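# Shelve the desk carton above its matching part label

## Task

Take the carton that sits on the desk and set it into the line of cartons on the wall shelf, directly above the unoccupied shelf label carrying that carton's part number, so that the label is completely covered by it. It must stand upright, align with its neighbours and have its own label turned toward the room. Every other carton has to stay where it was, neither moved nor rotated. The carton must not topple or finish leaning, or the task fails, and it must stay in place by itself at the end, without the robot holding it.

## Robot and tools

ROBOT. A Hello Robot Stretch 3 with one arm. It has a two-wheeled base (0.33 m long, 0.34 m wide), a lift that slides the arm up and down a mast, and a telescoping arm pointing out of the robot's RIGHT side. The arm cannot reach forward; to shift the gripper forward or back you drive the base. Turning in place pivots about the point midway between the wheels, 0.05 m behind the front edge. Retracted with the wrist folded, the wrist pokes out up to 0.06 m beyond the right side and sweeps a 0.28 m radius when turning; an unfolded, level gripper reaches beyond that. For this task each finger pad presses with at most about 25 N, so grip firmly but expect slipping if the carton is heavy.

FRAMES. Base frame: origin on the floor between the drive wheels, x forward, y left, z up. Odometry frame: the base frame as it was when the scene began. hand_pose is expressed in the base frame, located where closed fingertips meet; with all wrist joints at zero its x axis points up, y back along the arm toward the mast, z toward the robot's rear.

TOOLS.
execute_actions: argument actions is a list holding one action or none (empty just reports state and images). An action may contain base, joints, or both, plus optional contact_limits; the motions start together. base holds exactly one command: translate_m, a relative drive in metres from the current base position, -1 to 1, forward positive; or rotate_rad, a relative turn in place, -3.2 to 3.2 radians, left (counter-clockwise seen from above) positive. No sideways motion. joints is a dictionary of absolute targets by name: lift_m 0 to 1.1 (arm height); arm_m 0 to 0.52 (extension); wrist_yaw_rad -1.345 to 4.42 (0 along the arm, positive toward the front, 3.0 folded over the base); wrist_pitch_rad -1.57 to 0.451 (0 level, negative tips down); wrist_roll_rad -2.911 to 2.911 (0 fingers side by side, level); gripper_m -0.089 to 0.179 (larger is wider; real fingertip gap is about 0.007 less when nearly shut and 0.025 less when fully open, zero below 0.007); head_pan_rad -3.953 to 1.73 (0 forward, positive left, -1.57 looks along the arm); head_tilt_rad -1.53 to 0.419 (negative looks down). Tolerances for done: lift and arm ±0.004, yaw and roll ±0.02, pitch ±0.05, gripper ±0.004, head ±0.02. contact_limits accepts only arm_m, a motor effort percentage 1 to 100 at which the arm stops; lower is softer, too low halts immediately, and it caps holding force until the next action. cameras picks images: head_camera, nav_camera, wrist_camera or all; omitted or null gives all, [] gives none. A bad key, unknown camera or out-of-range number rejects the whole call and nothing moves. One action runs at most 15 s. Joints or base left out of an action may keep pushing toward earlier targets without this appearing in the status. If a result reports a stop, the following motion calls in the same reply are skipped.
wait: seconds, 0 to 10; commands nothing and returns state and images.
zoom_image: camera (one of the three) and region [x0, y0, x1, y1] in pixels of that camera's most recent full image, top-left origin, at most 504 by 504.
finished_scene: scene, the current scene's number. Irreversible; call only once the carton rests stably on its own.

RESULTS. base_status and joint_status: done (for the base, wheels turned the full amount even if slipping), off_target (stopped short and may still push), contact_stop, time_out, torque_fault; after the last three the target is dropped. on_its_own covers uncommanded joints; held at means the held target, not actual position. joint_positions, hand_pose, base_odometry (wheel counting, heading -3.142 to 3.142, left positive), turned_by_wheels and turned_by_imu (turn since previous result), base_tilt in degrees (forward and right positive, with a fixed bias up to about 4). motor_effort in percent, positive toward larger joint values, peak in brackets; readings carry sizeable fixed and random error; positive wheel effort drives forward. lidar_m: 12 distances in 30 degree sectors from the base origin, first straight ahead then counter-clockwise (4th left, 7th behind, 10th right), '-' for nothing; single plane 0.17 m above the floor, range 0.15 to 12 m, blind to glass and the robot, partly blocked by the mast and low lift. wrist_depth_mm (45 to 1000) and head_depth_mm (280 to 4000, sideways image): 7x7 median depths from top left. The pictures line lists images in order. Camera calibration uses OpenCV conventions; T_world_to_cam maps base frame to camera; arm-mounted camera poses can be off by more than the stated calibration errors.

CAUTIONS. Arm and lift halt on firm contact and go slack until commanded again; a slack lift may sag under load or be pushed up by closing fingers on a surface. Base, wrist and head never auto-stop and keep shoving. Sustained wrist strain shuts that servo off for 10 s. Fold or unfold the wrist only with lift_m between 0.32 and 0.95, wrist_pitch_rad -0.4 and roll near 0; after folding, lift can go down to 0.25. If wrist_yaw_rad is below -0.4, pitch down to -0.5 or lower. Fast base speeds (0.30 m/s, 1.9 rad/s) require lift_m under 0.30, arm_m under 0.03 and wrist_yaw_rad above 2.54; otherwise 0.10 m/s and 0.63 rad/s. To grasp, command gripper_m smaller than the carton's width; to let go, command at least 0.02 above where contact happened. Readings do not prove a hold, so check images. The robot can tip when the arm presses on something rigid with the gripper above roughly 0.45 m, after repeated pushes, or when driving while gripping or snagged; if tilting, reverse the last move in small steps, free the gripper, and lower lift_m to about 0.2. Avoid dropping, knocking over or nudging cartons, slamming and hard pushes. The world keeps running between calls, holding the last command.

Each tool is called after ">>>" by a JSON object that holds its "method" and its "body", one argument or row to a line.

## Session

>>> {"method": "execute_actions", "body": {
  "actions": []
}}

>>> {"method": "execute_actions", "body": {
  "actions": [
    {"joints":{"head_pan_rad":-1.6,"head_tilt_rad":-0.3}}
  ],
  "cameras": ["head_camera","nav_camera"]
}}

Scene clock: 0.00 s.
base_odometry: x=+0.000 y=+0.000 heading=+0.000 (m, m, rad; odometry frame)
turned_by_wheels: +0.000 (rad since the last result)
turned_by_imu: +0.000 (rad since the last result)
base_tilt: forward=+0.6 right=-2.5 (deg)
lidar_m: 1.73 1.80 2.04 1.58 2.26 1.74 1.65 2.10 2.70 2.71 1.92 1.73
head_depth_mm: 1614 1621 1607 1594 1570 1565 1552 / 1658 1665 1644 1639 1612 1597 1610 / 1717 1719 1690 1665 1671 1659 1635 / 1758 1738 1740 1712 1712 1704 1682 / 1802 1816 1787 1775 1753 1750 1734 / 1805 1867 1870 1835 1819 1809 1778 / 1795 1945 1911 1897 1880 1877 1865
base_status: not commanded
joint_positions: lift_m=+0.506 arm_m=+0.001 wrist_yaw_rad=+2.807 wrist_pitch_rad=-0.433 wrist_roll_rad=+0.002 gripper_m=+0.037 head_pan_rad=+0.020 head_tilt_rad=-0.011
joint_status: not commanded
motor_effort: left_wheel=-2 right_wheel=+0 lift_m=+29 arm_m=+1 wrist_yaw_rad=-1 wrist_pitch_rad=+6 wrist_roll_rad=-1 gripper_m=+0 head_pan_rad=+0 head_tilt_rad=+1 (%)
hand_pose: x=+0.0518 y=+0.0639 z=+0.5149 quat_wxyz=(+0.265, +0.707, +0.035, +0.655) (m; base frame)
wrist_depth_mm: - - - - - - - / - - - - - - - / - - - - - - - / - - - - - - - / 827 903 954 920 934 948 921 / 748 - 728 767 769 791 789 / 658 - 667 674 669 688 695
pictures: head_camera (sideways: a quarter turn clockwise sets it upright), nav_camera (sideways: a quarter turn counterclockwise sets it upright), wrist_camera
camera_calibration (this result's frames):
head_camera: T_world_to_cam=[[0.0197434, 0.011641, -0.999737, 1.32029], [0.0278007, 0.999539, 0.0121878, -0.0203741], [0.999418, -0.028034, 0.0194107, -0.0789439], [0, 0, 0, 1]] pos_world=[0.0533974, 0.00278209, 1.32172]
nav_camera: T_world_to_cam=[[-0.014049, 0.0512931, 0.998585, -1.25879], [0.0697702, -0.996199, 0.0521522, -0.019545], [0.997464, 0.0704041, 0.0104169, -0.0632047], [0, 0, 0, 1]] pos_world=[0.0467233, 0.0495465, 1.25869]
wrist_camera: T_world_to_cam=[[0.935788, -0.351833, 0.0226893, -0.0406347], [-0.192693, -0.564285, -0.802778, 0.488088], [0.295247, 0.746858, -0.595846, 0.409082], [0, 0, 0, 1]] pos_world=[0.0112962, -0.0444022, 0.636499]
Images, in order (width x height): head_camera 896x504, nav_camera 672x504, wrist_camera 644x364.

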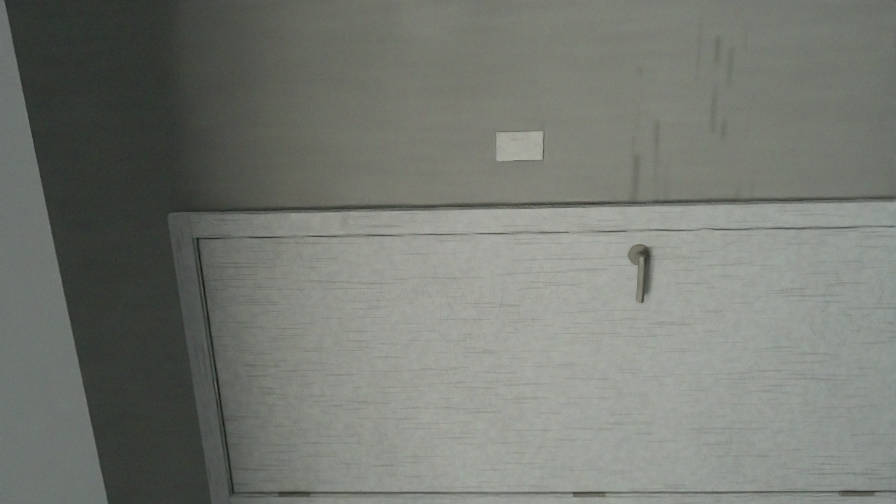

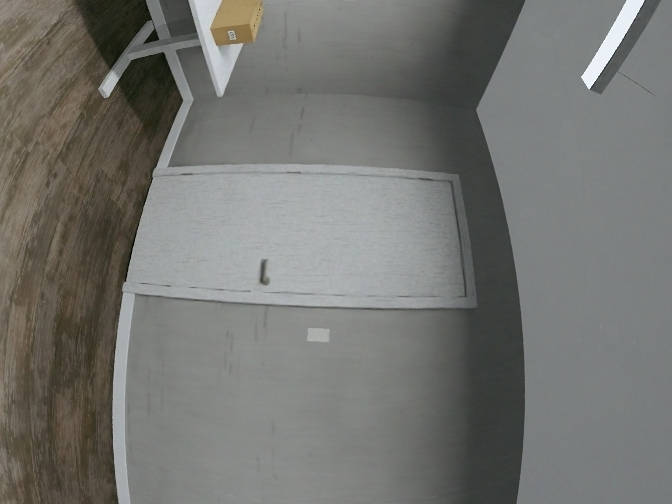

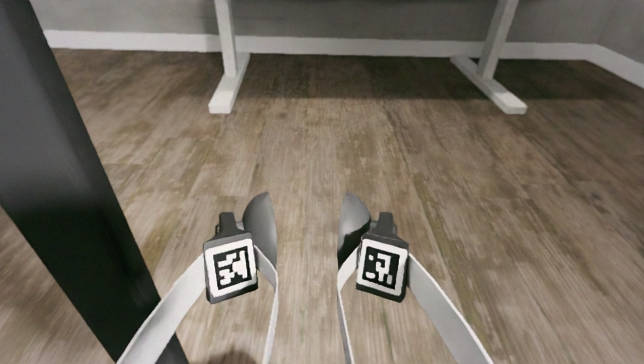

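Scene clock: 1.37 s.
base_odometry: x=+0.000 y=+0.000 heading=+0.000 (m, m, rad; odometry frame)
turned_by_wheels: +0.000 (rad since the last result)
turned_by_imu: +0.000 (rad since the last result)
base_tilt: forward=+0.6 right=-2.3 (deg)
lidar_m: 1.73 1.80 2.04 1.58 2.26 1.74 1.65 2.10 2.70 2.72 1.92 1.73
head_depth_mm: 2257 2365 2475 2526 2639 2127 1654 / 2326 2407 2514 2560 2700 2137 1661 / 2379 2464 2581 2686 2798 2137 1659 / 2421 2551 2640 2735 2880 2140 1661 / 2504 2623 2706 2881 2967 2153 1662 / 2557 2643 2821 2941 2985 2142 1640 / 2645 2699 2861 2989 2883 2155 1658
base_status: not commanded
joint_positions: lift_m=+0.506 arm_m=+0.001 wrist_yaw_rad=+2.807 wrist_pitch_rad=-0.433 wrist_roll_rad=+0.002 gripper_m=+0.037 head_pan_rad=-1.593 head_tilt_rad=-0.296
joint_status: all done
motor_effort: left_wheel=-2(2) right_wheel=+0(0) lift_m=+29(29) arm_m=+1(0) wrist_yaw_rad=+0(0) wrist_pitch_rad=+6(6) wrist_roll_rad=-1(0) gripper_m=+0(0) head_pan_rad=-3(38) head_tilt_rad=-2(16) (%)
hand_pose: x=+0.0518 y=+0.0639 z=+0.5149 quat_wxyz=(+0.265, +0.707, +0.035, +0.655) (m; base frame)
wrist_depth_mm: - - - - - - - / - - - - - - - / - - - - - - - / - - - - - - - / 843 871 910 918 910 918 950 / 747 - 731 760 776 778 795 / 656 - 671 667 672 674 689
pictures: head_camera (sideways: a quarter turn clockwise sets it upright), nav_camera (sideways: a quarter turn counterclockwise sets it upright)
camera_calibration (this result's frames):
head_camera: T_world_to_cam=[[0.0170101, 0.261919, -0.96494, 1.27464], [0.997492, -0.0707628, -0.00162366, -0.00830635], [-0.0687071, -0.962492, -0.262466, 0.294498], [0, 0, 0, 1]] pos_world=[0.00683802, -0.0509869, 1.30723]
nav_camera: T_world_to_cam=[[0.0456469, -0.269615, 0.961886, -1.21101], [-0.998514, -0.041022, 0.0358867, 0.00816374], [0.0297829, -0.962094, -0.271087, 0.309136], [0, 0, 0, 1]] pos_world=[0.0542237, -0.0287543, 1.24837]
Images, in order (width x height): head_camera 896x504, nav_camera 672x504.

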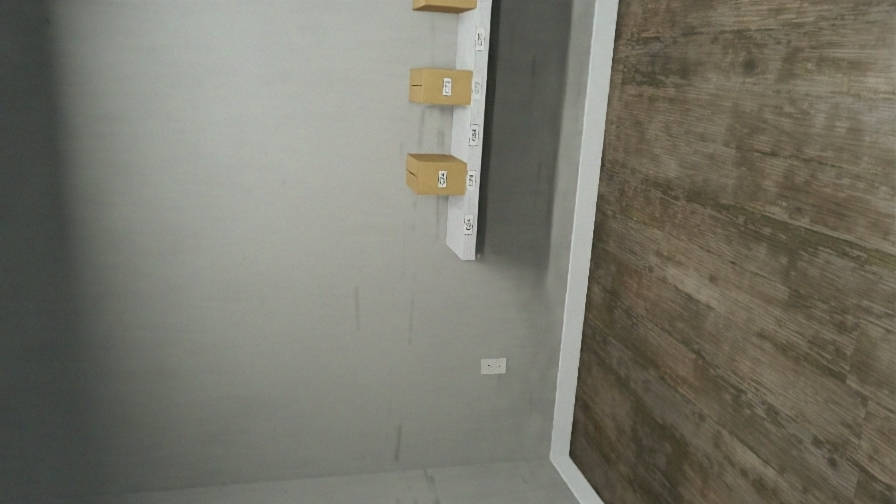

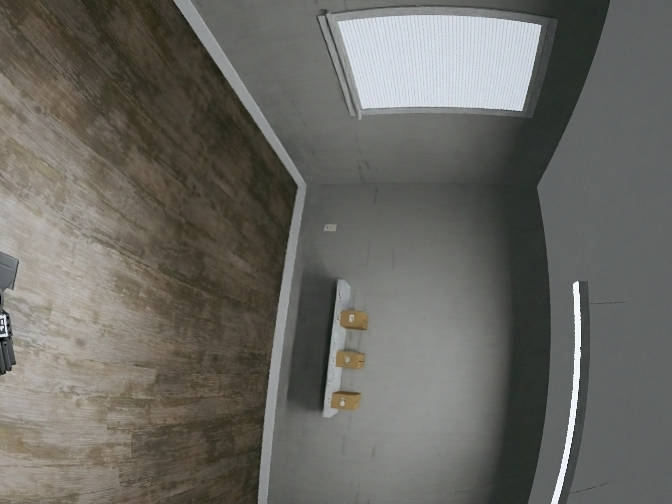

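>>> {"method": "zoom_image", "body": {
  "camera": "head_camera",
  "region": [400,10,520,250]
}}

>>> {"method": "execute_actions", "body": {
  "actions": [
    {"base":{"rotate_rad":0.54},"joints":{"lift_m":0.28,"wrist_yaw_rad":3.0,"head_pan_rad":0.3,"head_tilt_rad":-0.4}}
  ],
  "cameras": ["head_camera"]
}}

Region (400, 10, 520, 250) of head_camera's 896x504 image, scaled by 2.100, with more detail than that image has.

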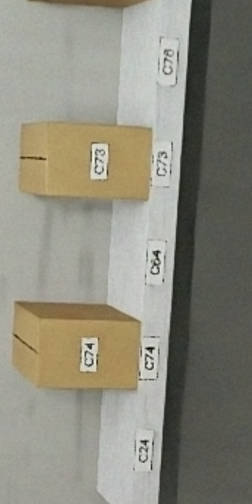

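Scene clock: 4.40 s.
base_odometry: x=+0.000 y=+0.000 heading=+0.540 (m, m, rad; odometry frame)
turned_by_wheels: +0.540 (rad since the last result)
turned_by_imu: +0.530 (rad since the last result)
base_tilt: forward=+0.6 right=-2.4 (deg)
lidar_m: 1.80 2.04 1.58 2.24 1.65 1.79 2.10 2.71 2.72 1.91 1.72 1.73
head_depth_mm: 2136 2223 2283 2399 2387 1863 1473 / 2128 2268 2438 2579 2514 1878 1481 / 2030 2161 2301 1859 2507 1874 1503 / 1945 2054 2193 1513 2211 1870 1491 / 1856 1970 2075 1632 2286 1868 1494 / 1773 1869 1993 1712 2194 1881 1502 / 1691 1774 1892 1753 2130 1867 1483
base_status: done
joint_positions: lift_m=+0.280 arm_m=+0.001 wrist_yaw_rad=+2.997 wrist_pitch_rad=-0.433 wrist_roll_rad=+0.002 gripper_m=+0.037 head_pan_rad=+0.293 head_tilt_rad=-0.395
joint_status: all done
motor_effort: left_wheel=-4(8) right_wheel=+2(4) lift_m=+19(24) arm_m=+0(0) wrist_yaw_rad=+3(2) wrist_pitch_rad=+6(6) wrist_roll_rad=+0(1) gripper_m=+0(0) head_pan_rad=+4(38) head_tilt_rad=-2(8) (%)
hand_pose: x=+0.0109 y=+0.0739 z=+0.2897 quat_wxyz=(+0.202, +0.700, +0.102, +0.677) (m; base frame)
wrist_depth_mm: - - - - - - - / - - - - - - - / 815 - 853 860 889 921 910 / 666 661 684 696 690 708 711 / 568 555 - 574 588 591 592 / 488 511 - - 493 498 506 / - - - - 434 436 441
pictures: head_camera (sideways: a quarter turn clockwise sets it upright)
camera_calibration (this result's frames):
head_camera: T_world_to_cam=[[-0.34439, -0.0920895, -0.934299, 1.23683], [-0.241969, 0.970263, -0.00644235, 0.00552727], [0.907109, 0.223853, -0.356432, 0.410839], [0, 0, 0, 1]] pos_world=[0.0546129, 0.0165682, 1.30204]
Images, in order (width x height): head_camera 896x504.

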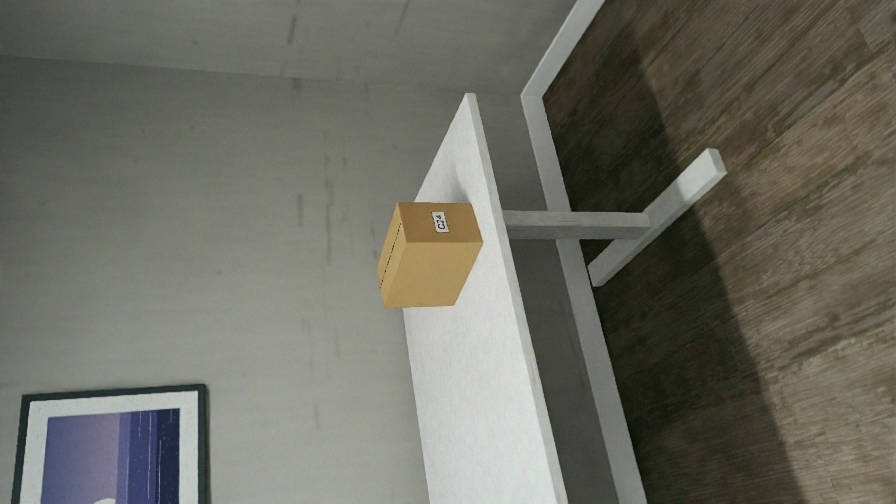

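>>> {"method": "execute_actions", "body": {
  "actions": [
    {"base":{"rotate_rad":-0.095}}
  ],
  "cameras": []
}}

>>> {"method": "execute_actions", "body": {
  "actions": [
    {"base":{"translate_m":1}}
  ],
  "cameras": []
}}

>>> {"method": "execute_actions", "body": {
  "actions": [
    {"base":{"translate_m":0.1},"joints":{"lift_m":0.45,"gripper_m":0.16}}
  ],
  "cameras": []
}}

>>> {"method": "execute_actions", "body": {
  "actions": [
    {"base":{"rotate_rad":2.61},"joints":{"lift_m":0.9,"head_pan_rad":-1.57,"head_tilt_rad":-0.6}}
  ],
  "cameras": ["head_camera"]
}}

>>> {"method": "execute_actions", "body": {
  "actions": [
    {"joints":{"wrist_yaw_rad":0}}
  ],
  "cameras": ["wrist_camera"]
}}

Scene clock: 5.43 s.
base_odometry: x=+0.000 y=+0.000 heading=+0.445 (m, m, rad; odometry frame)
turned_by_wheels: -0.095 (rad since the last result)
turned_by_imu: -0.093 (rad since the last result)
base_tilt: forward=+0.7 right=-2.4 (deg)
lidar_m: 1.97 1.81 1.58 2.35 2.03 1.64 2.11 2.71 2.70 2.01 1.73 1.72
head_depth_mm: 1929 2018 2107 2178 2232 1874 1486 / 2146 2252 2350 2465 2451 1875 1492 / 2194 2307 2462 2587 2511 1877 1500 / 2024 2146 2289 1725 2401 1878 1494 / 1953 2045 2152 1534 2317 1885 1497 / 1839 1931 2046 1631 2256 1879 1495 / 1748 1844 1902 1729 2143 1869 1504
base_status: done
joint_positions: lift_m=+0.280 arm_m=+0.001 wrist_yaw_rad=+2.997 wrist_pitch_rad=-0.433 wrist_roll_rad=+0.002 gripper_m=+0.037 head_pan_rad=+0.293 head_tilt_rad=-0.395
joint_status: not commanded
motor_effort: left_wheel=+1(7) right_wheel=-2(5) lift_m=+19(19) arm_m=+0(0) wrist_yaw_rad=+2(2) wrist_pitch_rad=+6(6) wrist_roll_rad=-1(1) gripper_m=+0(0) head_pan_rad=+3(3) head_tilt_rad=-2(2) (%)
hand_pose: x=+0.0109 y=+0.0739 z=+0.2897 quat_wxyz=(+0.202, +0.700, +0.102, +0.677) (m; base frame)
wrist_depth_mm: - - - - - - - / - - - - - - - / 848 - 858 872 880 902 926 / 669 670 695 695 690 711 715 / 563 560 - 582 581 586 597 / 487 508 - - 496 503 501 / - - - - 436 441 443
pictures: none
No camera images: the call's "cameras" was empty. Leave "cameras" out to get every camera's image.

Scene clock: 10.47 s.
base_odometry: x=+0.903 y=+0.431 heading=+0.445 (m, m, rad; odometry frame)
turned_by_wheels: +0.000 (rad since the last result)
turned_by_imu: +0.003 (rad since the last result)
base_tilt: forward=+0.6 right=-2.4 (deg)
lidar_m: 1.14 0.90 1.35 1.34 2.68 2.49 2.75 3.37 2.07 1.19 1.00 1.00
head_depth_mm: 1137 1179 1229 1288 1343 1400 1416 / 1270 1321 1386 1445 1533 1613 1497 / 1394 1478 1564 1647 1746 1795 1506 / 1344 1427 1513 1610 1717 1798 1452 / 1281 1333 1403 1512 1602 884 1383 / 1200 1271 1345 1402 1468 848 717 / 1143 1208 1264 1346 1142 849 678
base_status: done
joint_positions: lift_m=+0.280 arm_m=+0.001 wrist_yaw_rad=+2.997 wrist_pitch_rad=-0.433 wrist_roll_rad=+0.002 gripper_m=+0.037 head_pan_rad=+0.293 head_tilt_rad=-0.396
joint_status: not commanded
motor_effort: left_wheel=+1(8) right_wheel=-2(4) lift_m=+19(19) arm_m=+0(0) wrist_yaw_rad=+3(2) wrist_pitch_rad=+6(6) wrist_roll_rad=-1(1) gripper_m=+0(0) head_pan_rad=+3(3) head_tilt_rad=-2(2) (%)
hand_pose: x=+0.0107 y=+0.0739 z=+0.2897 quat_wxyz=(+0.202, +0.700, +0.102, +0.677) (m; base frame)
wrist_depth_mm: - - - - - - - / - - - - - - - / 826 - 858 880 883 906 835 / 667 660 685 687 694 712 696 / 561 564 - 578 585 591 576 / 491 513 - - 489 503 504 / - - - - 431 440 444
pictures: none
No camera images: the call's "cameras" was empty. Leave "cameras" out to get every camera's image.

Scene clock: 12.83 s.
base_odometry: x=+0.993 y=+0.474 heading=+0.445 (m, m, rad; odometry frame)
turned_by_wheels: +0.000 (rad since the last result)
turned_by_imu: +0.001 (rad since the last result)
base_tilt: forward=+0.7 right=-2.5 (deg)
lidar_m: 1.05 0.82 1.28 1.35 2.54 2.57 2.84 3.46 1.92 1.10 0.93 0.93
head_depth_mm: 1047 1098 1145 1198 1252 1311 1365 / 1180 1234 1286 1347 1416 1503 1464 / 1314 1380 1452 1542 1645 1706 1493 / 1269 1346 1429 1522 1620 1727 1503 / 1204 1270 1351 1417 1523 1616 696 / 1144 1202 1265 1342 1414 882 675 / 1084 1148 1198 1266 1290 851 676
base_status: done
joint_positions: lift_m=+0.450 arm_m=+0.001 wrist_yaw_rad=+2.998 wrist_pitch_rad=-0.433 wrist_roll_rad=+0.002 gripper_m=+0.128 head_pan_rad=+0.293 head_tilt_rad=-0.396
joint_status: gripper_m off_target (ended at +0.128, target +0.160); the others done
motor_effort: left_wheel=+0(9) right_wheel=-1(5) lift_m=+38(39) arm_m=+0(0) wrist_yaw_rad=+2(2) wrist_pitch_rad=+6(6) wrist_roll_rad=-1(1) gripper_m=+100(100) head_pan_rad=+3(4) head_tilt_rad=-1(1) (%)
hand_pose: x=+0.0107 y=+0.0739 z=+0.4588 quat_wxyz=(+0.202, +0.700, +0.102, +0.677) (m; base frame)
wrist_depth_mm: - - - - - - - / - - - - - - - / - - - - - - - / 948 959 970 988 984 - 993 / 785 - 808 831 832 808 820 / 696 - 699 705 703 679 724 / 593 601 614 610 618 620 631
pictures: none
No camera images: the call's "cameras" was empty. Leave "cameras" out to get every camera's image.

Scene clock: 17.93 s.
base_odometry: x=+0.993 y=+0.474 heading=+3.055 (m, m, rad; odometry frame)
turned_by_wheels: +2.610 (rad since the last result)
turned_by_imu: +2.562 (rad since the last result)
base_tilt: forward=+0.7 right=-2.4 (deg)
lidar_m: 2.58 2.84 3.44 2.00 1.12 0.93 0.93 1.04 0.82 1.28 1.35 2.46
head_depth_mm: 1031 1122 1225 1117 854 708 - / 1051 1143 1256 1126 825 705 - / 1076 1173 1268 769 657 706 1368 / 1092 1186 1309 1023 684 706 1354 / 1101 1217 1337 1117 848 729 - / 1126 1230 1342 1112 853 729 1321 / 1154 1259 1369 1113 849 746 1280
base_status: done
joint_positions: lift_m=+0.900 arm_m=+0.001 wrist_yaw_rad=+2.998 wrist_pitch_rad=-0.433 wrist_roll_rad=+0.002 gripper_m=+0.160 head_pan_rad=-1.563 head_tilt_rad=-0.593
joint_status: all done
on_its_own: gripper_m moved +0.032 to your old target +0.160
motor_effort: left_wheel=-4(8) right_wheel=+2(4) lift_m=+38(40) arm_m=+1(0) wrist_yaw_rad=+2(2) wrist_pitch_rad=+6(6) wrist_roll_rad=-1(0) gripper_m=+0(100) head_pan_rad=-3(39) head_tilt_rad=-3(14) (%)
hand_pose: x=+0.0107 y=+0.0739 z=+0.9088 quat_wxyz=(+0.202, +0.700, +0.102, +0.677) (m; base frame)
wrist_depth_mm: - - - - - - - / - - - - - - - / - - - - - - - / - - - - - - - / - - - - - - - / - - - - - - - / - - - - - - -
pictures: head_camera (sideways: a quarter turn clockwise sets it upright)
camera_calibration (this result's frames):
head_camera: T_world_to_cam=[[0.00706776, 0.532768, -0.846232, 1.1198], [0.999138, -0.0383835, -0.0158205, 0.0101629], [-0.0409099, -0.845391, -0.53258, 0.645833], [0, 0, 0, 1]] pos_world=[0.00835235, -0.0502225, 1.29173]
Images, in order (width x height): head_camera 896x504.

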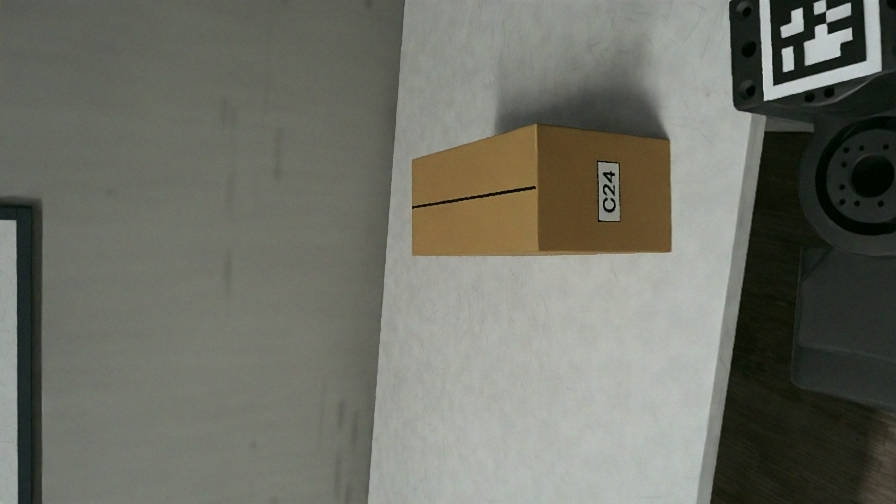

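Scene clock: 20.43 s.
base_odometry: x=+0.993 y=+0.474 heading=+3.055 (m, m, rad; odometry frame)
turned_by_wheels: +0.000 (rad since the last result)
turned_by_imu: +0.000 (rad since the last result)
base_tilt: forward=+0.7 right=-2.4 (deg)
lidar_m: 2.58 2.84 3.45 2.00 1.11 0.93 0.93 1.04 0.82 1.28 1.35 2.45
head_depth_mm: 1034 1121 1231 1117 853 707 - / 1053 1144 1254 1118 827 721 - / 1074 1164 1278 769 657 707 - / 1088 1188 1300 1026 679 720 - / 1110 1218 1332 1121 855 730 1286 / 1128 1234 1348 1112 853 750 1289 / 1152 1261 1368 1109 853 752 1285
base_status: not commanded
joint_positions: lift_m=+0.900 arm_m=+0.001 wrist_yaw_rad=+0.004 wrist_pitch_rad=-0.433 wrist_roll_rad=+0.002 gripper_m=+0.160 head_pan_rad=-1.563 head_tilt_rad=-0.593
joint_status: all done
motor_effort: left_wheel=-4(4) right_wheel=+2(3) lift_m=+38(38) arm_m=+0(0) wrist_yaw_rad=-4(4) wrist_pitch_rad=+6(6) wrist_roll_rad=-1(1) gripper_m=+1(0) head_pan_rad=-3(3) head_tilt_rad=-3(2) (%)
hand_pose: x=-0.0207 y=-0.3687 z=+0.9088 quat_wxyz=(+0.690, +0.153, -0.691, -0.151) (m; base frame)
wrist_depth_mm: - - - 994 947 926 894 / 824 830 841 417 395 977 947 / 615 636 634 362 353 689 - / 497 507 516 408 410 534 - / 444 423 429 419 427 455 479 / - - - 392 376 367 392 / - - - - - - 355
pictures: wrist_camera
camera_calibration (this result's frames):
wrist_camera: T_world_to_cam=[[-0.999513, 0.0214031, 0.0226969, -0.0363835], [-0.00545125, 0.596523, -0.802578, 0.977932], [-0.0307169, -0.802311, -0.596115, 0.410566], [0, 0, 0, 1]] pos_world=[-0.0184235, -0.253178, 1.03044]
Images, in order (width x height): wrist_camera 644x364.

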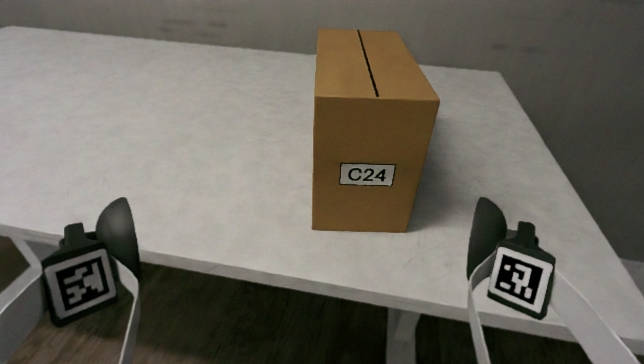

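>>> {"method": "execute_actions", "body": {
  "actions": [
    {"base":{"translate_m":-0.063},"joints":{"lift_m":1.045,"wrist_pitch_rad":-1.18,"arm_m":0.455}}
  ],
  "cameras": ["head_camera","wrist_camera"]
}}

Scene clock: 25.13 s.
base_odometry: x=+1.056 y=+0.468 heading=+3.055 (m, m, rad; odometry frame)
turned_by_wheels: +0.000 (rad since the last result)
turned_by_imu: +0.001 (rad since the last result)
base_tilt: forward=+0.6 right=-2.4 (deg)
lidar_m: 2.64 2.90 3.47 1.87 1.04 0.87 0.87 0.98 0.80 1.26 1.39 2.42
head_depth_mm: 1018 - 1221 1168 851 688 1257 / 1030 1160 1243 1117 855 690 1231 / 1039 - 1266 1073 799 689 1263 / 1066 - - 768 655 691 1291 / 1095 1188 1315 1039 799 707 1296 / 1116 1221 1342 1103 849 727 1285 / 1137 1237 1358 1112 847 727 1279
base_status: done
joint_positions: lift_m=+1.045 arm_m=+0.455 wrist_yaw_rad=+0.002 wrist_pitch_rad=-1.181 wrist_roll_rad=+0.002 gripper_m=+0.160 head_pan_rad=-1.563 head_tilt_rad=-0.593
joint_status: all done
motor_effort: left_wheel=-4(9) right_wheel=+2(3) lift_m=+38(38) arm_m=+5(6) wrist_yaw_rad=-2(4) wrist_pitch_rad=+1(5) wrist_roll_rad=-1(0) gripper_m=+0(0) head_pan_rad=-3(3) head_tilt_rad=-3(3) (%)
hand_pose: x=-0.0215 y=-0.6747 z=+0.9371 quat_wxyz=(+0.587, +0.394, -0.587, -0.394) (m; base frame)
wrist_depth_mm: 412 420 423 432 436 449 453 / 401 407 221 221 422 432 440 / 393 400 213 217 407 420 429 / 380 384 209 210 399 411 415 / 371 377 203 205 391 399 406 / - 372 198 201 381 - - / 354 359 194 196 370 377 -
pictures: head_camera (sideways: a quarter turn clockwise sets it upright), wrist_camera
camera_calibration (this result's frames):
head_camera: T_world_to_cam=[[0.00720711, 0.532949, -0.846117, 1.11965], [0.999128, -0.038644, -0.0158305, 0.010176], [-0.0411341, -0.845265, -0.532762, 0.646072], [0, 0, 0, 1]] pos_world=[0.00833907, -0.0502209, 1.29172]
wrist_camera: T_world_to_cam=[[-0.999423, 0.00189123, 0.0339131, -0.0549414], [-0.00433539, 0.983179, -0.182593, 0.863036], [-0.033688, -0.182635, -0.982604, 0.962106], [0, 0, 0, 1]] pos_world=[-0.0187567, -0.672701, 1.10482]
Images, in order (width x height): head_camera 896x504, wrist_camera 644x364.

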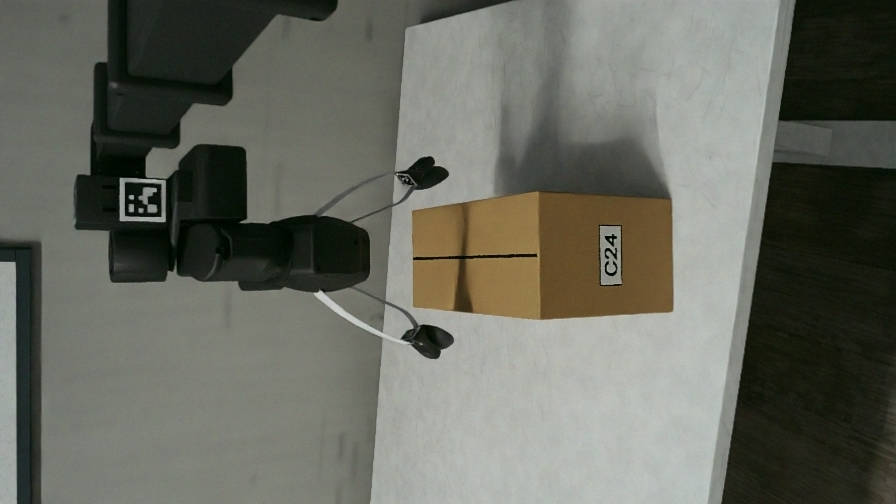

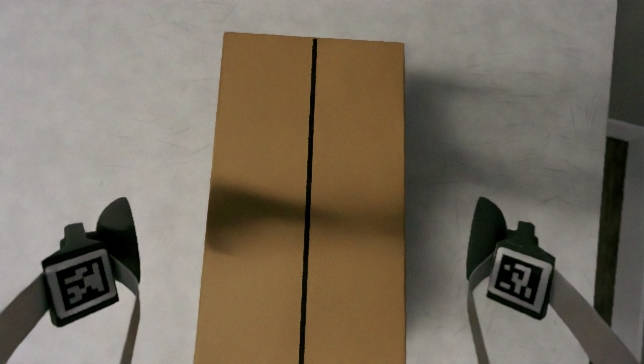

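>>> {"method": "execute_actions", "body": {
  "actions": [
    {"joints":{"lift_m":0.974}}
  ],
  "cameras": []
}}

>>> {"method": "execute_actions", "body": {
  "actions": [
    {"joints":{"gripper_m":0.03}}
  ],
  "cameras": []
}}

>>> {"method": "execute_actions", "body": {
  "actions": [
    {"joints":{"lift_m":1.01}}
  ],
  "cameras": ["wrist_camera"]
}}

>>> {"method": "execute_actions", "body": {
  "actions": [
    {"base":{"rotate_rad":1.30},"joints":{"arm_m":0.2}}
  ],
  "cameras": []
}}

>>> {"method": "execute_actions", "body": {
  "actions": [
    {"base":{"translate_m":1},"joints":{"arm_m":0.05}}
  ],
  "cameras": []
}}

>>> {"method": "execute_actions", "body": {
  "actions": [
    {"base":{"translate_m":1}}
  ],
  "cameras": []
}}

>>> {"method": "execute_actions", "body": {
  "actions": [
    {"base":{"translate_m":0.73},"joints":{"head_pan_rad":0,"head_tilt_rad":-0.8}}
  ],
  "cameras": ["head_camera"]
}}

>>> {"method": "execute_actions", "body": {
  "actions": [
    {"base":{"rotate_rad":1.71},"joints":{"head_pan_rad":-1.57}}
  ]
}}

Scene clock: 26.93 s.
base_odometry: x=+1.056 y=+0.468 heading=+3.055 (m, m, rad; odometry frame)
turned_by_wheels: +0.000 (rad since the last result)
turned_by_imu: +0.000 (rad since the last result)
base_tilt: forward=+0.5 right=-2.4 (deg)
lidar_m: 2.64 2.90 3.44 1.86 1.04 0.87 0.87 0.98 0.80 1.26 1.39 2.42
head_depth_mm: 1018 1112 - - 849 690 1271 / 1037 1112 1271 1115 849 689 1225 / 1056 1127 1294 1122 796 687 1260 / 1081 1159 - 734 653 690 1289 / 1096 1203 1305 1120 799 704 1298 / 1121 1226 1349 1117 851 729 1284 / 1133 1243 1371 1119 849 727 1289
base_status: not commanded
joint_positions: lift_m=+0.974 arm_m=+0.455 wrist_yaw_rad=+0.002 wrist_pitch_rad=-1.181 wrist_roll_rad=+0.002 gripper_m=+0.160 head_pan_rad=-1.563 head_tilt_rad=-0.593
joint_status: all done
motor_effort: left_wheel=-4(4) right_wheel=+2(3) lift_m=+19(34) arm_m=+5(5) wrist_yaw_rad=-3(2) wrist_pitch_rad=+0(0) wrist_roll_rad=+0(1) gripper_m=+0(0) head_pan_rad=-3(3) head_tilt_rad=-3(3) (%)
hand_pose: x=-0.0215 y=-0.6747 z=+0.8669 quat_wxyz=(+0.587, +0.394, -0.587, -0.394) (m; base frame)
wrist_depth_mm: 337 341 147 150 152 362 368 / 329 333 144 146 148 351 356 / 320 324 140 142 144 343 347 / 310 313 137 139 140 334 336 / 304 133 133 135 137 324 330 / - 129 130 132 133 - 322 / 290 127 127 128 130 309 311
pictures: none
No camera images: the call's "cameras" was empty. Leave "cameras" out to get every camera's image.

Scene clock: 28.73 s.
base_odometry: x=+1.056 y=+0.468 heading=+3.055 (m, m, rad; odometry frame)
turned_by_wheels: +0.000 (rad since the last result)
turned_by_imu: +0.000 (rad since the last result)
base_tilt: forward=+0.7 right=-2.4 (deg)
lidar_m: 2.65 2.90 3.48 1.87 1.04 0.87 0.87 0.98 0.80 1.26 1.40 2.42
head_depth_mm: 1023 1104 - - 853 689 1273 / 1036 1108 1268 1124 855 691 1233 / 1056 1126 1285 1118 800 689 1264 / 1069 1152 - 734 655 687 1294 / 1095 1192 1311 1112 794 706 1284 / 1113 1227 1337 1114 852 723 1286 / 1128 1244 1364 1108 849 726 1295
base_status: not commanded
joint_positions: lift_m=+0.974 arm_m=+0.455 wrist_yaw_rad=+0.002 wrist_pitch_rad=-1.181 wrist_roll_rad=+0.002 gripper_m=+0.102 head_pan_rad=-1.563 head_tilt_rad=-0.593
joint_status: gripper_m off_target (ended at +0.102, target +0.030)
motor_effort: left_wheel=-3(4) right_wheel=+2(2) lift_m=+19(19) arm_m=+5(5) wrist_yaw_rad=-2(2) wrist_pitch_rad=+1(1) wrist_roll_rad=+0(1) gripper_m=-100(100) head_pan_rad=-3(3) head_tilt_rad=-3(2) (%)
hand_pose: x=-0.0215 y=-0.6747 z=+0.8669 quat_wxyz=(+0.587, +0.394, -0.587, -0.394) (m; base frame)
wrist_depth_mm: 338 344 147 150 152 362 368 / 328 334 143 146 148 352 354 / 319 321 140 142 144 342 345 / 314 315 136 138 140 332 338 / 304 132 133 135 136 327 330 / 297 129 130 132 133 - 318 / 292 290 126 129 130 307 314
pictures: none
No camera images: the call's "cameras" was empty. Leave "cameras" out to get every camera's image.

Scene clock: 29.87 s.
base_odometry: x=+1.056 y=+0.468 heading=+3.055 (m, m, rad; odometry frame)
turned_by_wheels: +0.000 (rad since the last result)
turned_by_imu: +0.000 (rad since the last result)
base_tilt: forward=+0.6 right=-2.4 (deg)
lidar_m: 2.64 2.90 3.48 1.87 1.04 0.87 0.87 0.98 0.80 1.26 1.39 2.42
head_depth_mm: 1025 1091 - 1113 853 690 1259 / 1044 1098 1254 1114 851 689 1234 / 1053 - 1281 1043 800 689 1261 / 1074 1144 - 703 651 688 1297 / 1100 1192 1313 984 799 707 1293 / 1122 1217 1345 1120 850 728 1289 / 1136 1248 1365 1112 853 729 1289
base_status: not commanded
joint_positions: lift_m=+1.010 arm_m=+0.455 wrist_yaw_rad=+0.002 wrist_pitch_rad=-1.185 wrist_roll_rad=+0.002 gripper_m=+0.079 head_pan_rad=-1.563 head_tilt_rad=-0.593
joint_status: all done
on_its_own: gripper_m moved -0.023 toward your old target +0.030
motor_effort: left_wheel=-4(4) right_wheel=+2(2) lift_m=+39(40) arm_m=+5(5) wrist_yaw_rad=-3(2) wrist_pitch_rad=+1(2) wrist_roll_rad=-1(1) gripper_m=-100(100) head_pan_rad=-3(3) head_tilt_rad=-3(3) (%)
hand_pose: x=-0.0215 y=-0.6738 z=+0.9018 quat_wxyz=(+0.586, +0.395, -0.586, -0.395) (m; base frame)
wrist_depth_mm: 373 379 146 148 150 402 408 / 368 368 143 144 147 392 396 / 353 360 140 141 143 380 388 / 346 348 136 138 139 370 377 / 338 133 133 135 136 361 367 / 330 129 130 132 133 - 358 / 324 324 127 129 130 343 350
pictures: wrist_camera
camera_calibration (this result's frames):
wrist_camera: T_world_to_cam=[[-0.999423, 0.0017709, 0.0339254, -0.0538393], [-0.00433582, 0.983824, -0.179086, 0.853004], [-0.0336938, -0.17913, -0.983248, 0.930516], [0, 0, 0, 1]] pos_world=[-0.0187572, -0.672427, 1.06952]
Images, in order (width x height): wrist_camera 644x364.

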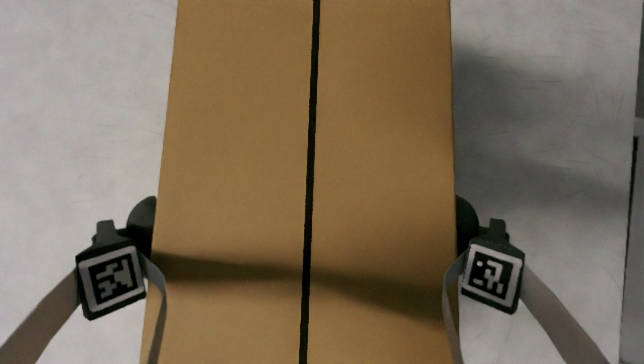

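Scene clock: 32.97 s.
base_odometry: x=+1.056 y=+0.468 heading=-1.928 (m, m, rad; odometry frame)
turned_by_wheels: +1.300 (rad since the last result)
turned_by_imu: +1.277 (rad since the last result)
base_tilt: forward=+0.7 right=-2.4 (deg)
lidar_m: 3.46 1.31 0.91 0.87 0.89 1.21 0.80 1.30 1.40 2.86 2.64 3.67
head_depth_mm: 2489 2678 - 1178 1914 1540 1295 / 2457 2646 - 2246 1889 1540 1292 / 2445 2624 - - 526 433 434 / 2383 2647 - - - 433 431 / 2396 2641 2838 2501 1755 459 452 / 2397 2589 2851 2488 1911 1533 1290 / 2357 2548 2810 2455 1903 1543 1286
base_status: done
joint_positions: lift_m=+1.010 arm_m=+0.200 wrist_yaw_rad=+0.002 wrist_pitch_rad=-1.185 wrist_roll_rad=+0.002 gripper_m=+0.049 head_pan_rad=-1.563 head_tilt_rad=-0.593
joint_status: all done
on_its_own: gripper_m moved -0.030 toward your old target +0.030
motor_effort: left_wheel=-4(10) right_wheel=+3(8) lift_m=+39(39) arm_m=-4(4) wrist_yaw_rad=-2(2) wrist_pitch_rad=+2(2) wrist_roll_rad=+0(1) gripper_m=-100(100) head_pan_rad=-3(3) head_tilt_rad=-3(3) (%)
hand_pose: x=-0.0215 y=-0.4193 z=+0.9018 quat_wxyz=(+0.586, +0.395, -0.586, -0.395) (m; base frame)
wrist_depth_mm: - - 146 147 149 - - / - - 142 144 145 - - / - - 139 141 142 - - / - - 135 138 139 - - / - 132 133 134 136 - - / - 129 130 132 133 - - / - - 127 129 130 - -
pictures: none
No camera images: the call's "cameras" was empty. Leave "cameras" out to get every camera's image.

Scene clock: 43.90 s.
base_odometry: x=+0.705 y=-0.469 heading=-1.929 (m, m, rad; odometry frame)
turned_by_wheels: +0.000 (rad since the last result)
turned_by_imu: +0.003 (rad since the last result)
base_tilt: forward=+0.7 right=-2.4 (deg)
lidar_m: 2.49 1.37 0.97 0.93 0.95 1.24 1.79 2.09 2.96 2.49 2.68 2.61
head_depth_mm: 2451 2692 2863 - - - 1231 / 2428 2669 2842 - - - - / 2421 2649 2862 - - - - / 2392 2579 2815 2643 - - - / 2386 2551 2727 2498 1894 455 353 / 2345 2564 2720 2480 1910 1544 1314 / 2334 2546 2649 2463 1897 1548 1294
base_status: done
joint_positions: lift_m=+1.010 arm_m=+0.050 wrist_yaw_rad=+0.002 wrist_pitch_rad=-1.186 wrist_roll_rad=+0.002 gripper_m=+0.077 head_pan_rad=-1.563 head_tilt_rad=-0.593
joint_status: all done
on_its_own: gripper_m is held at +0.076, not at your +0.030, by its stall guard, which is not easing now
motor_effort: left_wheel=-4(5) right_wheel=+2(6) lift_m=+39(39) arm_m=-4(4) wrist_yaw_rad=-2(1) wrist_pitch_rad=+2(2) wrist_roll_rad=-1(0) gripper_m=-60(100) head_pan_rad=-3(3) head_tilt_rad=-3(3) (%)
hand_pose: x=-0.0215 y=-0.2692 z=+0.9017 quat_wxyz=(+0.586, +0.395, -0.586, -0.395) (m; base frame)
wrist_depth_mm: - - 145 148 150 - - / - - 142 143 146 - - / - - 139 140 142 - - / - - 136 138 139 - - / - 133 133 135 136 - - / - 129 130 132 133 - - / - - 127 129 130 - -
pictures: none
No camera images: the call's "cameras" was empty. Leave "cameras" out to get every camera's image.

Scene clock: 54.87 s.
base_odometry: x=+0.355 y=-1.405 heading=-1.929 (m, m, rad; odometry frame)
turned_by_wheels: +0.000 (rad since the last result)
turned_by_imu: +0.003 (rad since the last result)
base_tilt: forward=+0.5 right=-2.4 (deg)
lidar_m: 1.50 1.43 1.02 0.96 0.99 1.32 2.78 2.96 2.63 2.40 2.22 1.58
head_depth_mm: 2401 2626 2455 - - - 1234 / 2374 2560 2805 - - - - / 2403 2552 2636 - - - - / 2374 2557 2708 2602 - - - / 2335 2538 2717 2460 1903 453 354 / 2307 2523 2737 2445 1905 1537 1320 / 2292 2482 2741 2492 1891 1533 1288
base_status: done
joint_positions: lift_m=+1.010 arm_m=+0.050 wrist_yaw_rad=+0.002 wrist_pitch_rad=-1.186 wrist_roll_rad=+0.002 gripper_m=+0.077 head_pan_rad=-1.563 head_tilt_rad=-0.593
joint_status: not commanded
on_its_own: gripper_m is held at +0.076, not at your +0.030, by its stall guard, which is not easing now
motor_effort: left_wheel=-4(5) right_wheel=+2(5) lift_m=+39(39) arm_m=-4(4) wrist_yaw_rad=-2(1) wrist_pitch_rad=+2(2) wrist_roll_rad=-1(1) gripper_m=-60(60) head_pan_rad=-3(3) head_tilt_rad=-3(2) (%)
hand_pose: x=-0.0215 y=-0.2692 z=+0.9017 quat_wxyz=(+0.586, +0.395, -0.586, -0.395) (m; base frame)
wrist_depth_mm: - - 146 148 149 - - / - - 142 144 146 - - / - - 139 140 142 - - / - - 136 138 139 - - / - 133 133 135 136 - - / - 129 130 132 133 - - / - - 128 129 130 - -
pictures: none
No camera images: the call's "cameras" was empty. Leave "cameras" out to get every camera's image.

Scene clock: 63.13 s.
base_odometry: x=+0.099 y=-2.089 heading=-1.929 (m, m, rad; odometry frame)
turned_by_wheels: +0.000 (rad since the last result)
turned_by_imu: +0.002 (rad since the last result)
base_tilt: forward=+0.6 right=-2.5 (deg)
lidar_m: 0.78 0.80 1.04 1.00 1.02 1.36 3.32 4.05 2.66 2.44 1.15 0.81
head_depth_mm: 670 757 833 731 813 1346 1171 / 662 748 841 903 831 1346 1176 / 657 741 847 927 829 1340 1166 / 654 733 840 924 830 1315 1163 / 643 726 831 962 1153 1318 1173 / 641 721 815 947 1132 1299 1177 / 632 709 811 934 1113 1287 1173
base_status: done
joint_positions: lift_m=+1.010 arm_m=+0.050 wrist_yaw_rad=+0.002 wrist_pitch_rad=-1.186 wrist_roll_rad=+0.002 gripper_m=+0.077 head_pan_rad=-0.007 head_tilt_rad=-0.790
joint_status: all done
on_its_own: gripper_m is held at +0.076, not at your +0.030, by its stall guard, which is not easing now
motor_effort: left_wheel=-4(6) right_wheel=+2(6) lift_m=+39(39) arm_m=-4(4) wrist_yaw_rad=-2(2) wrist_pitch_rad=+2(2) wrist_roll_rad=+0(0) gripper_m=-60(60) head_pan_rad=+3(37) head_tilt_rad=-3(15) (%)
hand_pose: x=-0.0215 y=-0.2692 z=+0.9017 quat_wxyz=(+0.586, +0.395, -0.586, -0.395) (m; base frame)
wrist_depth_mm: - - 146 147 149 - - / - - 141 144 146 - - / - - 139 141 142 - - / - - 136 138 139 - - / - 133 133 134 136 - - / - 129 130 131 133 - - / 979 - 127 129 130 - -
pictures: head_camera (sideways: a quarter turn clockwise sets it upright)
camera_calibration (this result's frames):
head_camera: T_world_to_cam=[[-0.688284, 0.0161994, -0.72526, 0.966348], [0.0494051, 0.998476, -0.0245843, 0.0273606], [0.723757, -0.0527525, -0.688036, 0.843398], [0, 0, 0, 1]] pos_world=[0.0533554, 0.00151817, 1.28181]
Images, in order (width x height): head_camera 896x504.

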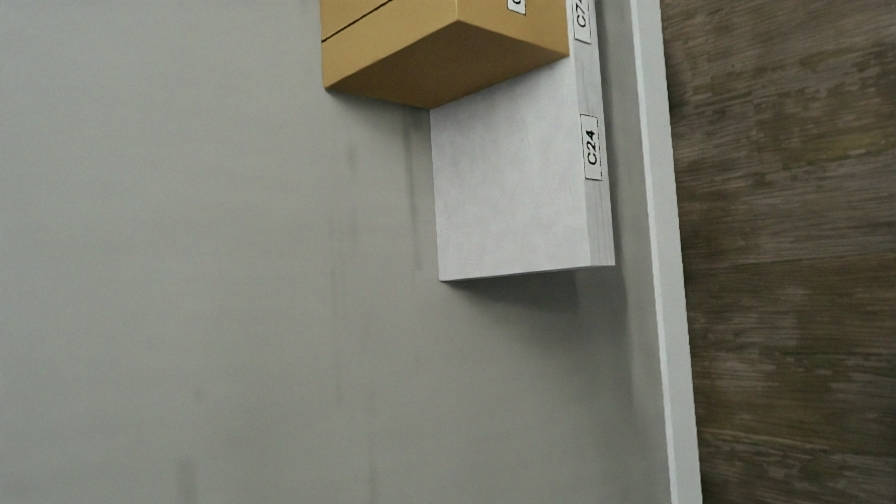

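Scene clock: 66.77 s.
base_odometry: x=+0.099 y=-2.089 heading=-0.219 (m, m, rad; odometry frame)
turned_by_wheels: +1.710 (rad since the last result)
turned_by_imu: +1.679 (rad since the last result)
base_tilt: forward=+0.7 right=-2.5 (deg)
lidar_m: 0.99 1.06 1.57 3.50 3.59 2.45 2.26 1.01 0.79 0.78 0.83 1.01
head_depth_mm: 638 - - - - 1316 1177 / 649 711 - - - 1289 337 / 652 718 - - - 352 324 / 655 723 - - - 355 324 / 659 742 841 968 464 370 330 / 659 746 852 992 1206 1310 1176 / 666 751 857 1005 1207 1331 1167
base_status: done
joint_positions: lift_m=+1.010 arm_m=+0.050 wrist_yaw_rad=+0.002 wrist_pitch_rad=-1.186 wrist_roll_rad=+0.002 gripper_m=+0.077 head_pan_rad=-1.563 head_tilt_rad=-0.790
joint_status: all done
on_its_own: gripper_m is held at +0.076, not at your +0.030, by its stall guard, which is not easing now
motor_effort: left_wheel=-4(8) right_wheel=+2(5) lift_m=+39(39) arm_m=-4(4) wrist_yaw_rad=-2(1) wrist_pitch_rad=+2(2) wrist_roll_rad=+0(1) gripper_m=-61(60) head_pan_rad=-4(38) head_tilt_rad=-4(3) (%)
hand_pose: x=-0.0215 y=-0.2692 z=+0.9017 quat_wxyz=(+0.586, +0.395, -0.586, -0.395) (m; base frame)
wrist_depth_mm: - 938 146 147 149 491 401 / - - 142 144 146 504 474 / - - 139 140 142 - - / - - 136 138 139 - - / - 132 133 135 136 - - / - 129 130 131 133 - - / 998 - 128 129 130 - -
pictures: head_camera (sideways: a quarter turn clockwise sets it upright), nav_camera (sideways: a quarter turn counterclockwise sets it upright), wrist_camera
camera_calibration (this result's frames):
head_camera: T_world_to_cam=[[0.00591237, 0.688487, -0.725225, 0.962067], [0.999103, -0.0344782, -0.0245864, 0.0215702], [-0.0419319, -0.724429, -0.688073, 0.848117], [0, 0, 0, 1]] pos_world=[0.00832414, -0.0472264, 1.28181]
nav_camera: T_world_to_cam=[[0.0569286, -0.692114, 0.71954, -0.895023], [-0.99678, -0.0801689, 0.00175006, 0.0526077], [0.0564735, -0.717322, -0.694449, 0.859828], [0, 0, 0, 1]] pos_world=[0.0548332, 0.00153326, 1.24102]
wrist_camera: T_world_to_cam=[[-0.999422, 0.00171806, 0.0339396, -0.0545814], [-0.00436635, 0.983951, -0.178385, 0.454328], [-0.0337014, -0.17843, -0.983375, 1.00325], [0, 0, 0, 1]] pos_world=[-0.0187554, -0.267934, 1.06946]
Images, in order (width x height): head_camera 896x504, nav_camera 672x504, wrist_camera 644x364.

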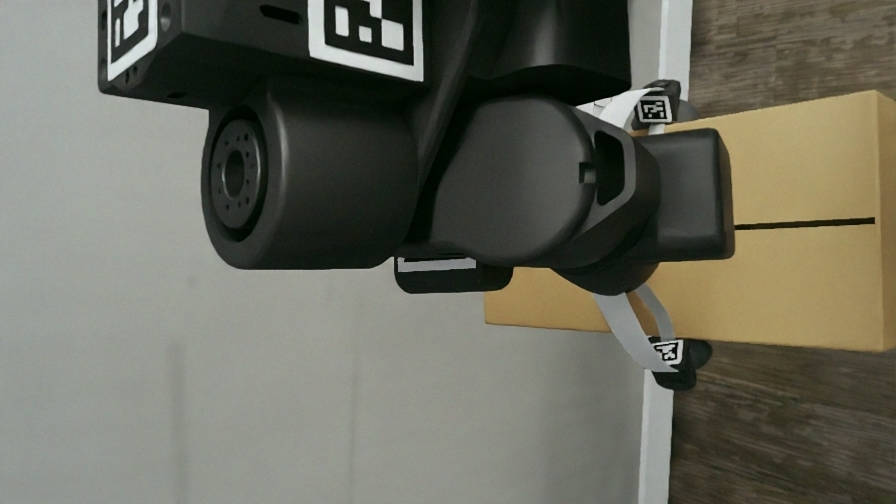

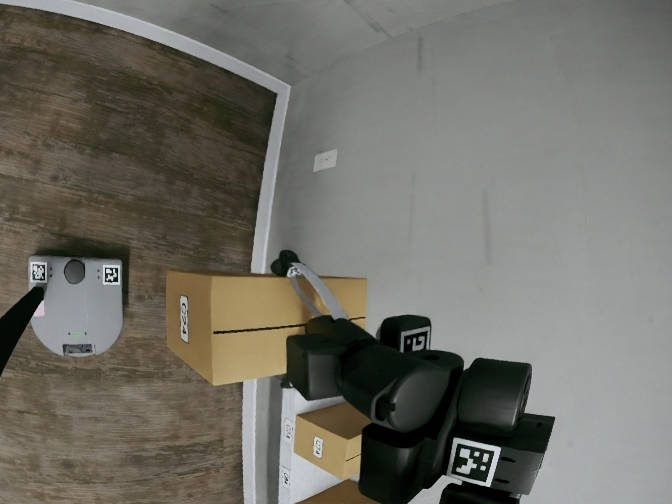

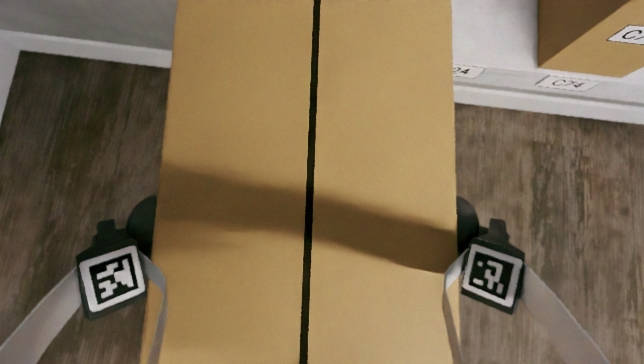

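>>> {"method": "execute_actions", "body": {
  "actions": [
    {"base":{"rotate_rad":-0.088},"joints":{"lift_m":0.92}}
  ],
  "cameras": []
}}

>>> {"method": "execute_actions", "body": {
  "actions": [
    {"base":{"translate_m":-0.135},"joints":{"arm_m":0.41}}
  ],
  "cameras": ["head_camera","wrist_camera"]
}}

Scene clock: 68.53 s.
base_odometry: x=+0.099 y=-2.089 heading=-0.307 (m, m, rad; odometry frame)
turned_by_wheels: -0.088 (rad since the last result)
turned_by_imu: -0.086 (rad since the last result)
base_tilt: forward=+0.5 right=-2.4 (deg)
lidar_m: 1.00 1.03 1.42 3.50 3.62 2.65 2.45 1.10 0.81 0.78 0.81 1.03
head_depth_mm: 662 746 834 - - - 1184 / 660 742 848 - - - 1161 / 658 738 845 943 - - 399 / 655 735 842 956 - - 398 / 652 735 837 971 1109 492 420 / 651 729 834 976 1163 1314 1168 / 648 728 832 959 1149 1309 1171
base_status: done
joint_positions: lift_m=+0.920 arm_m=+0.050 wrist_yaw_rad=+0.002 wrist_pitch_rad=-1.186 wrist_roll_rad=+0.002 gripper_m=+0.077 head_pan_rad=-1.563 head_tilt_rad=-0.790
joint_status: all done
on_its_own: gripper_m is held at +0.076, not at your +0.030, by its stall guard, which is not easing now
motor_effort: left_wheel=+1(4) right_wheel=-2(4) lift_m=+20(35) arm_m=-4(4) wrist_yaw_rad=-2(1) wrist_pitch_rad=+2(2) wrist_roll_rad=+0(0) gripper_m=-60(60) head_pan_rad=-3(3) head_tilt_rad=-3(4) (%)
hand_pose: x=-0.0215 y=-0.2692 z=+0.8126 quat_wxyz=(+0.586, +0.395, -0.586, -0.395) (m; base frame)
wrist_depth_mm: 880 861 146 147 149 422 415 / - - 142 144 146 - - / - - 139 141 143 - - / 979 990 136 137 139 - - / 959 133 133 135 136 - - / 977 129 130 131 133 - - / 945 927 127 129 130 988 -
pictures: none
No camera images: the call's "cameras" was empty. Leave "cameras" out to get every camera's image.

Scene clock: 72.40 s.
base_odometry: x=-0.029 y=-2.048 heading=-0.307 (m, m, rad; odometry frame)
turned_by_wheels: +0.000 (rad since the last result)
turned_by_imu: +0.001 (rad since the last result)
base_tilt: forward=+0.6 right=-2.4 (deg)
lidar_m: 1.13 1.17 1.61 3.52 3.60 2.31 2.38 1.10 0.80 0.78 0.81 1.11
head_depth_mm: 661 732 - - 802 1339 1182 / 659 - 806 706 784 1332 1176 / 646 - 842 859 829 1338 1177 / 653 - - 661 742 1322 1165 / 651 729 818 883 805 1325 1173 / 650 729 835 969 1159 1308 1169 / 648 726 830 960 1149 1312 1168
base_status: done
joint_positions: lift_m=+0.920 arm_m=+0.410 wrist_yaw_rad=+0.001 wrist_pitch_rad=-1.186 wrist_roll_rad=+0.002 gripper_m=+0.077 head_pan_rad=-1.563 head_tilt_rad=-0.790
joint_status: all done
on_its_own: gripper_m is held at +0.076, not at your +0.030, by its stall guard, which is not easing now
motor_effort: left_wheel=+1(2) right_wheel=-1(6) lift_m=+20(20) arm_m=+5(4) wrist_yaw_rad=-2(2) wrist_pitch_rad=+2(2) wrist_roll_rad=+0(1) gripper_m=-60(60) head_pan_rad=-4(3) head_tilt_rad=-4(3) (%)
hand_pose: x=-0.0215 y=-0.6286 z=+0.8126 quat_wxyz=(+0.586, +0.395, -0.586, -0.395) (m; base frame)
wrist_depth_mm: 266 264 145 147 149 234 181 / 356 350 142 144 145 240 176 / 532 479 139 141 143 237 172 / 955 895 136 137 139 237 168 / 991 132 133 134 136 208 164 / 943 129 130 131 133 - 160 / 932 901 127 129 130 233 156
pictures: head_camera (sideways: a quarter turn clockwise sets it upright), wrist_camera
camera_calibration (this result's frames):
head_camera: T_world_to_cam=[[0.00601926, 0.688557, -0.725157, 0.961978], [0.999098, -0.0346316, -0.0245906, 0.0215757], [-0.0420454, -0.724355, -0.688144, 0.84821], [0, 0, 0, 1]] pos_world=[0.00831676, -0.0472248, 1.28181]
wrist_camera: T_world_to_cam=[[-0.999422, 0.00183773, 0.03394, -0.0508725], [-0.00424142, 0.98399, -0.178175, 0.791891], [-0.033724, -0.178216, -0.983413, 0.85161], [0, 0, 0, 1]] pos_world=[-0.0187646, -0.627348, 0.980307]
Images, in order (width x height): head_camera 896x504, wrist_camera 644x364.

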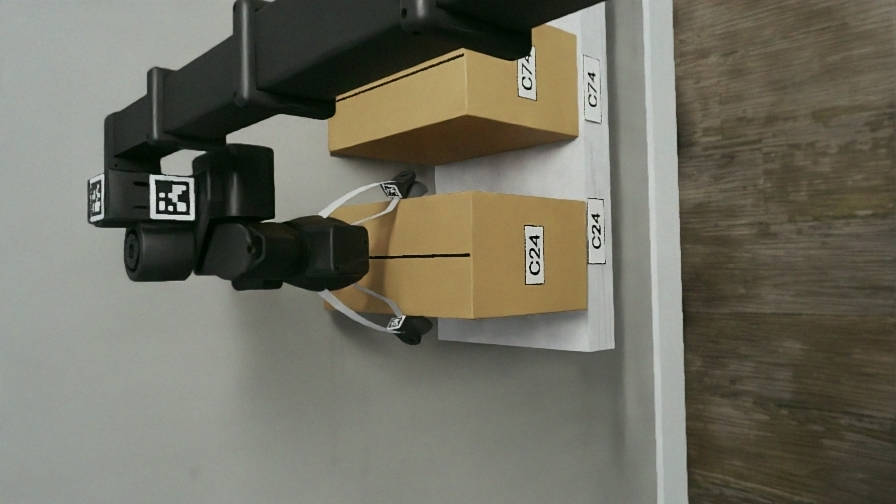

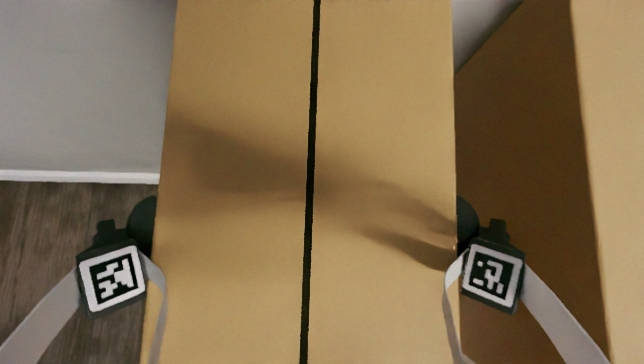

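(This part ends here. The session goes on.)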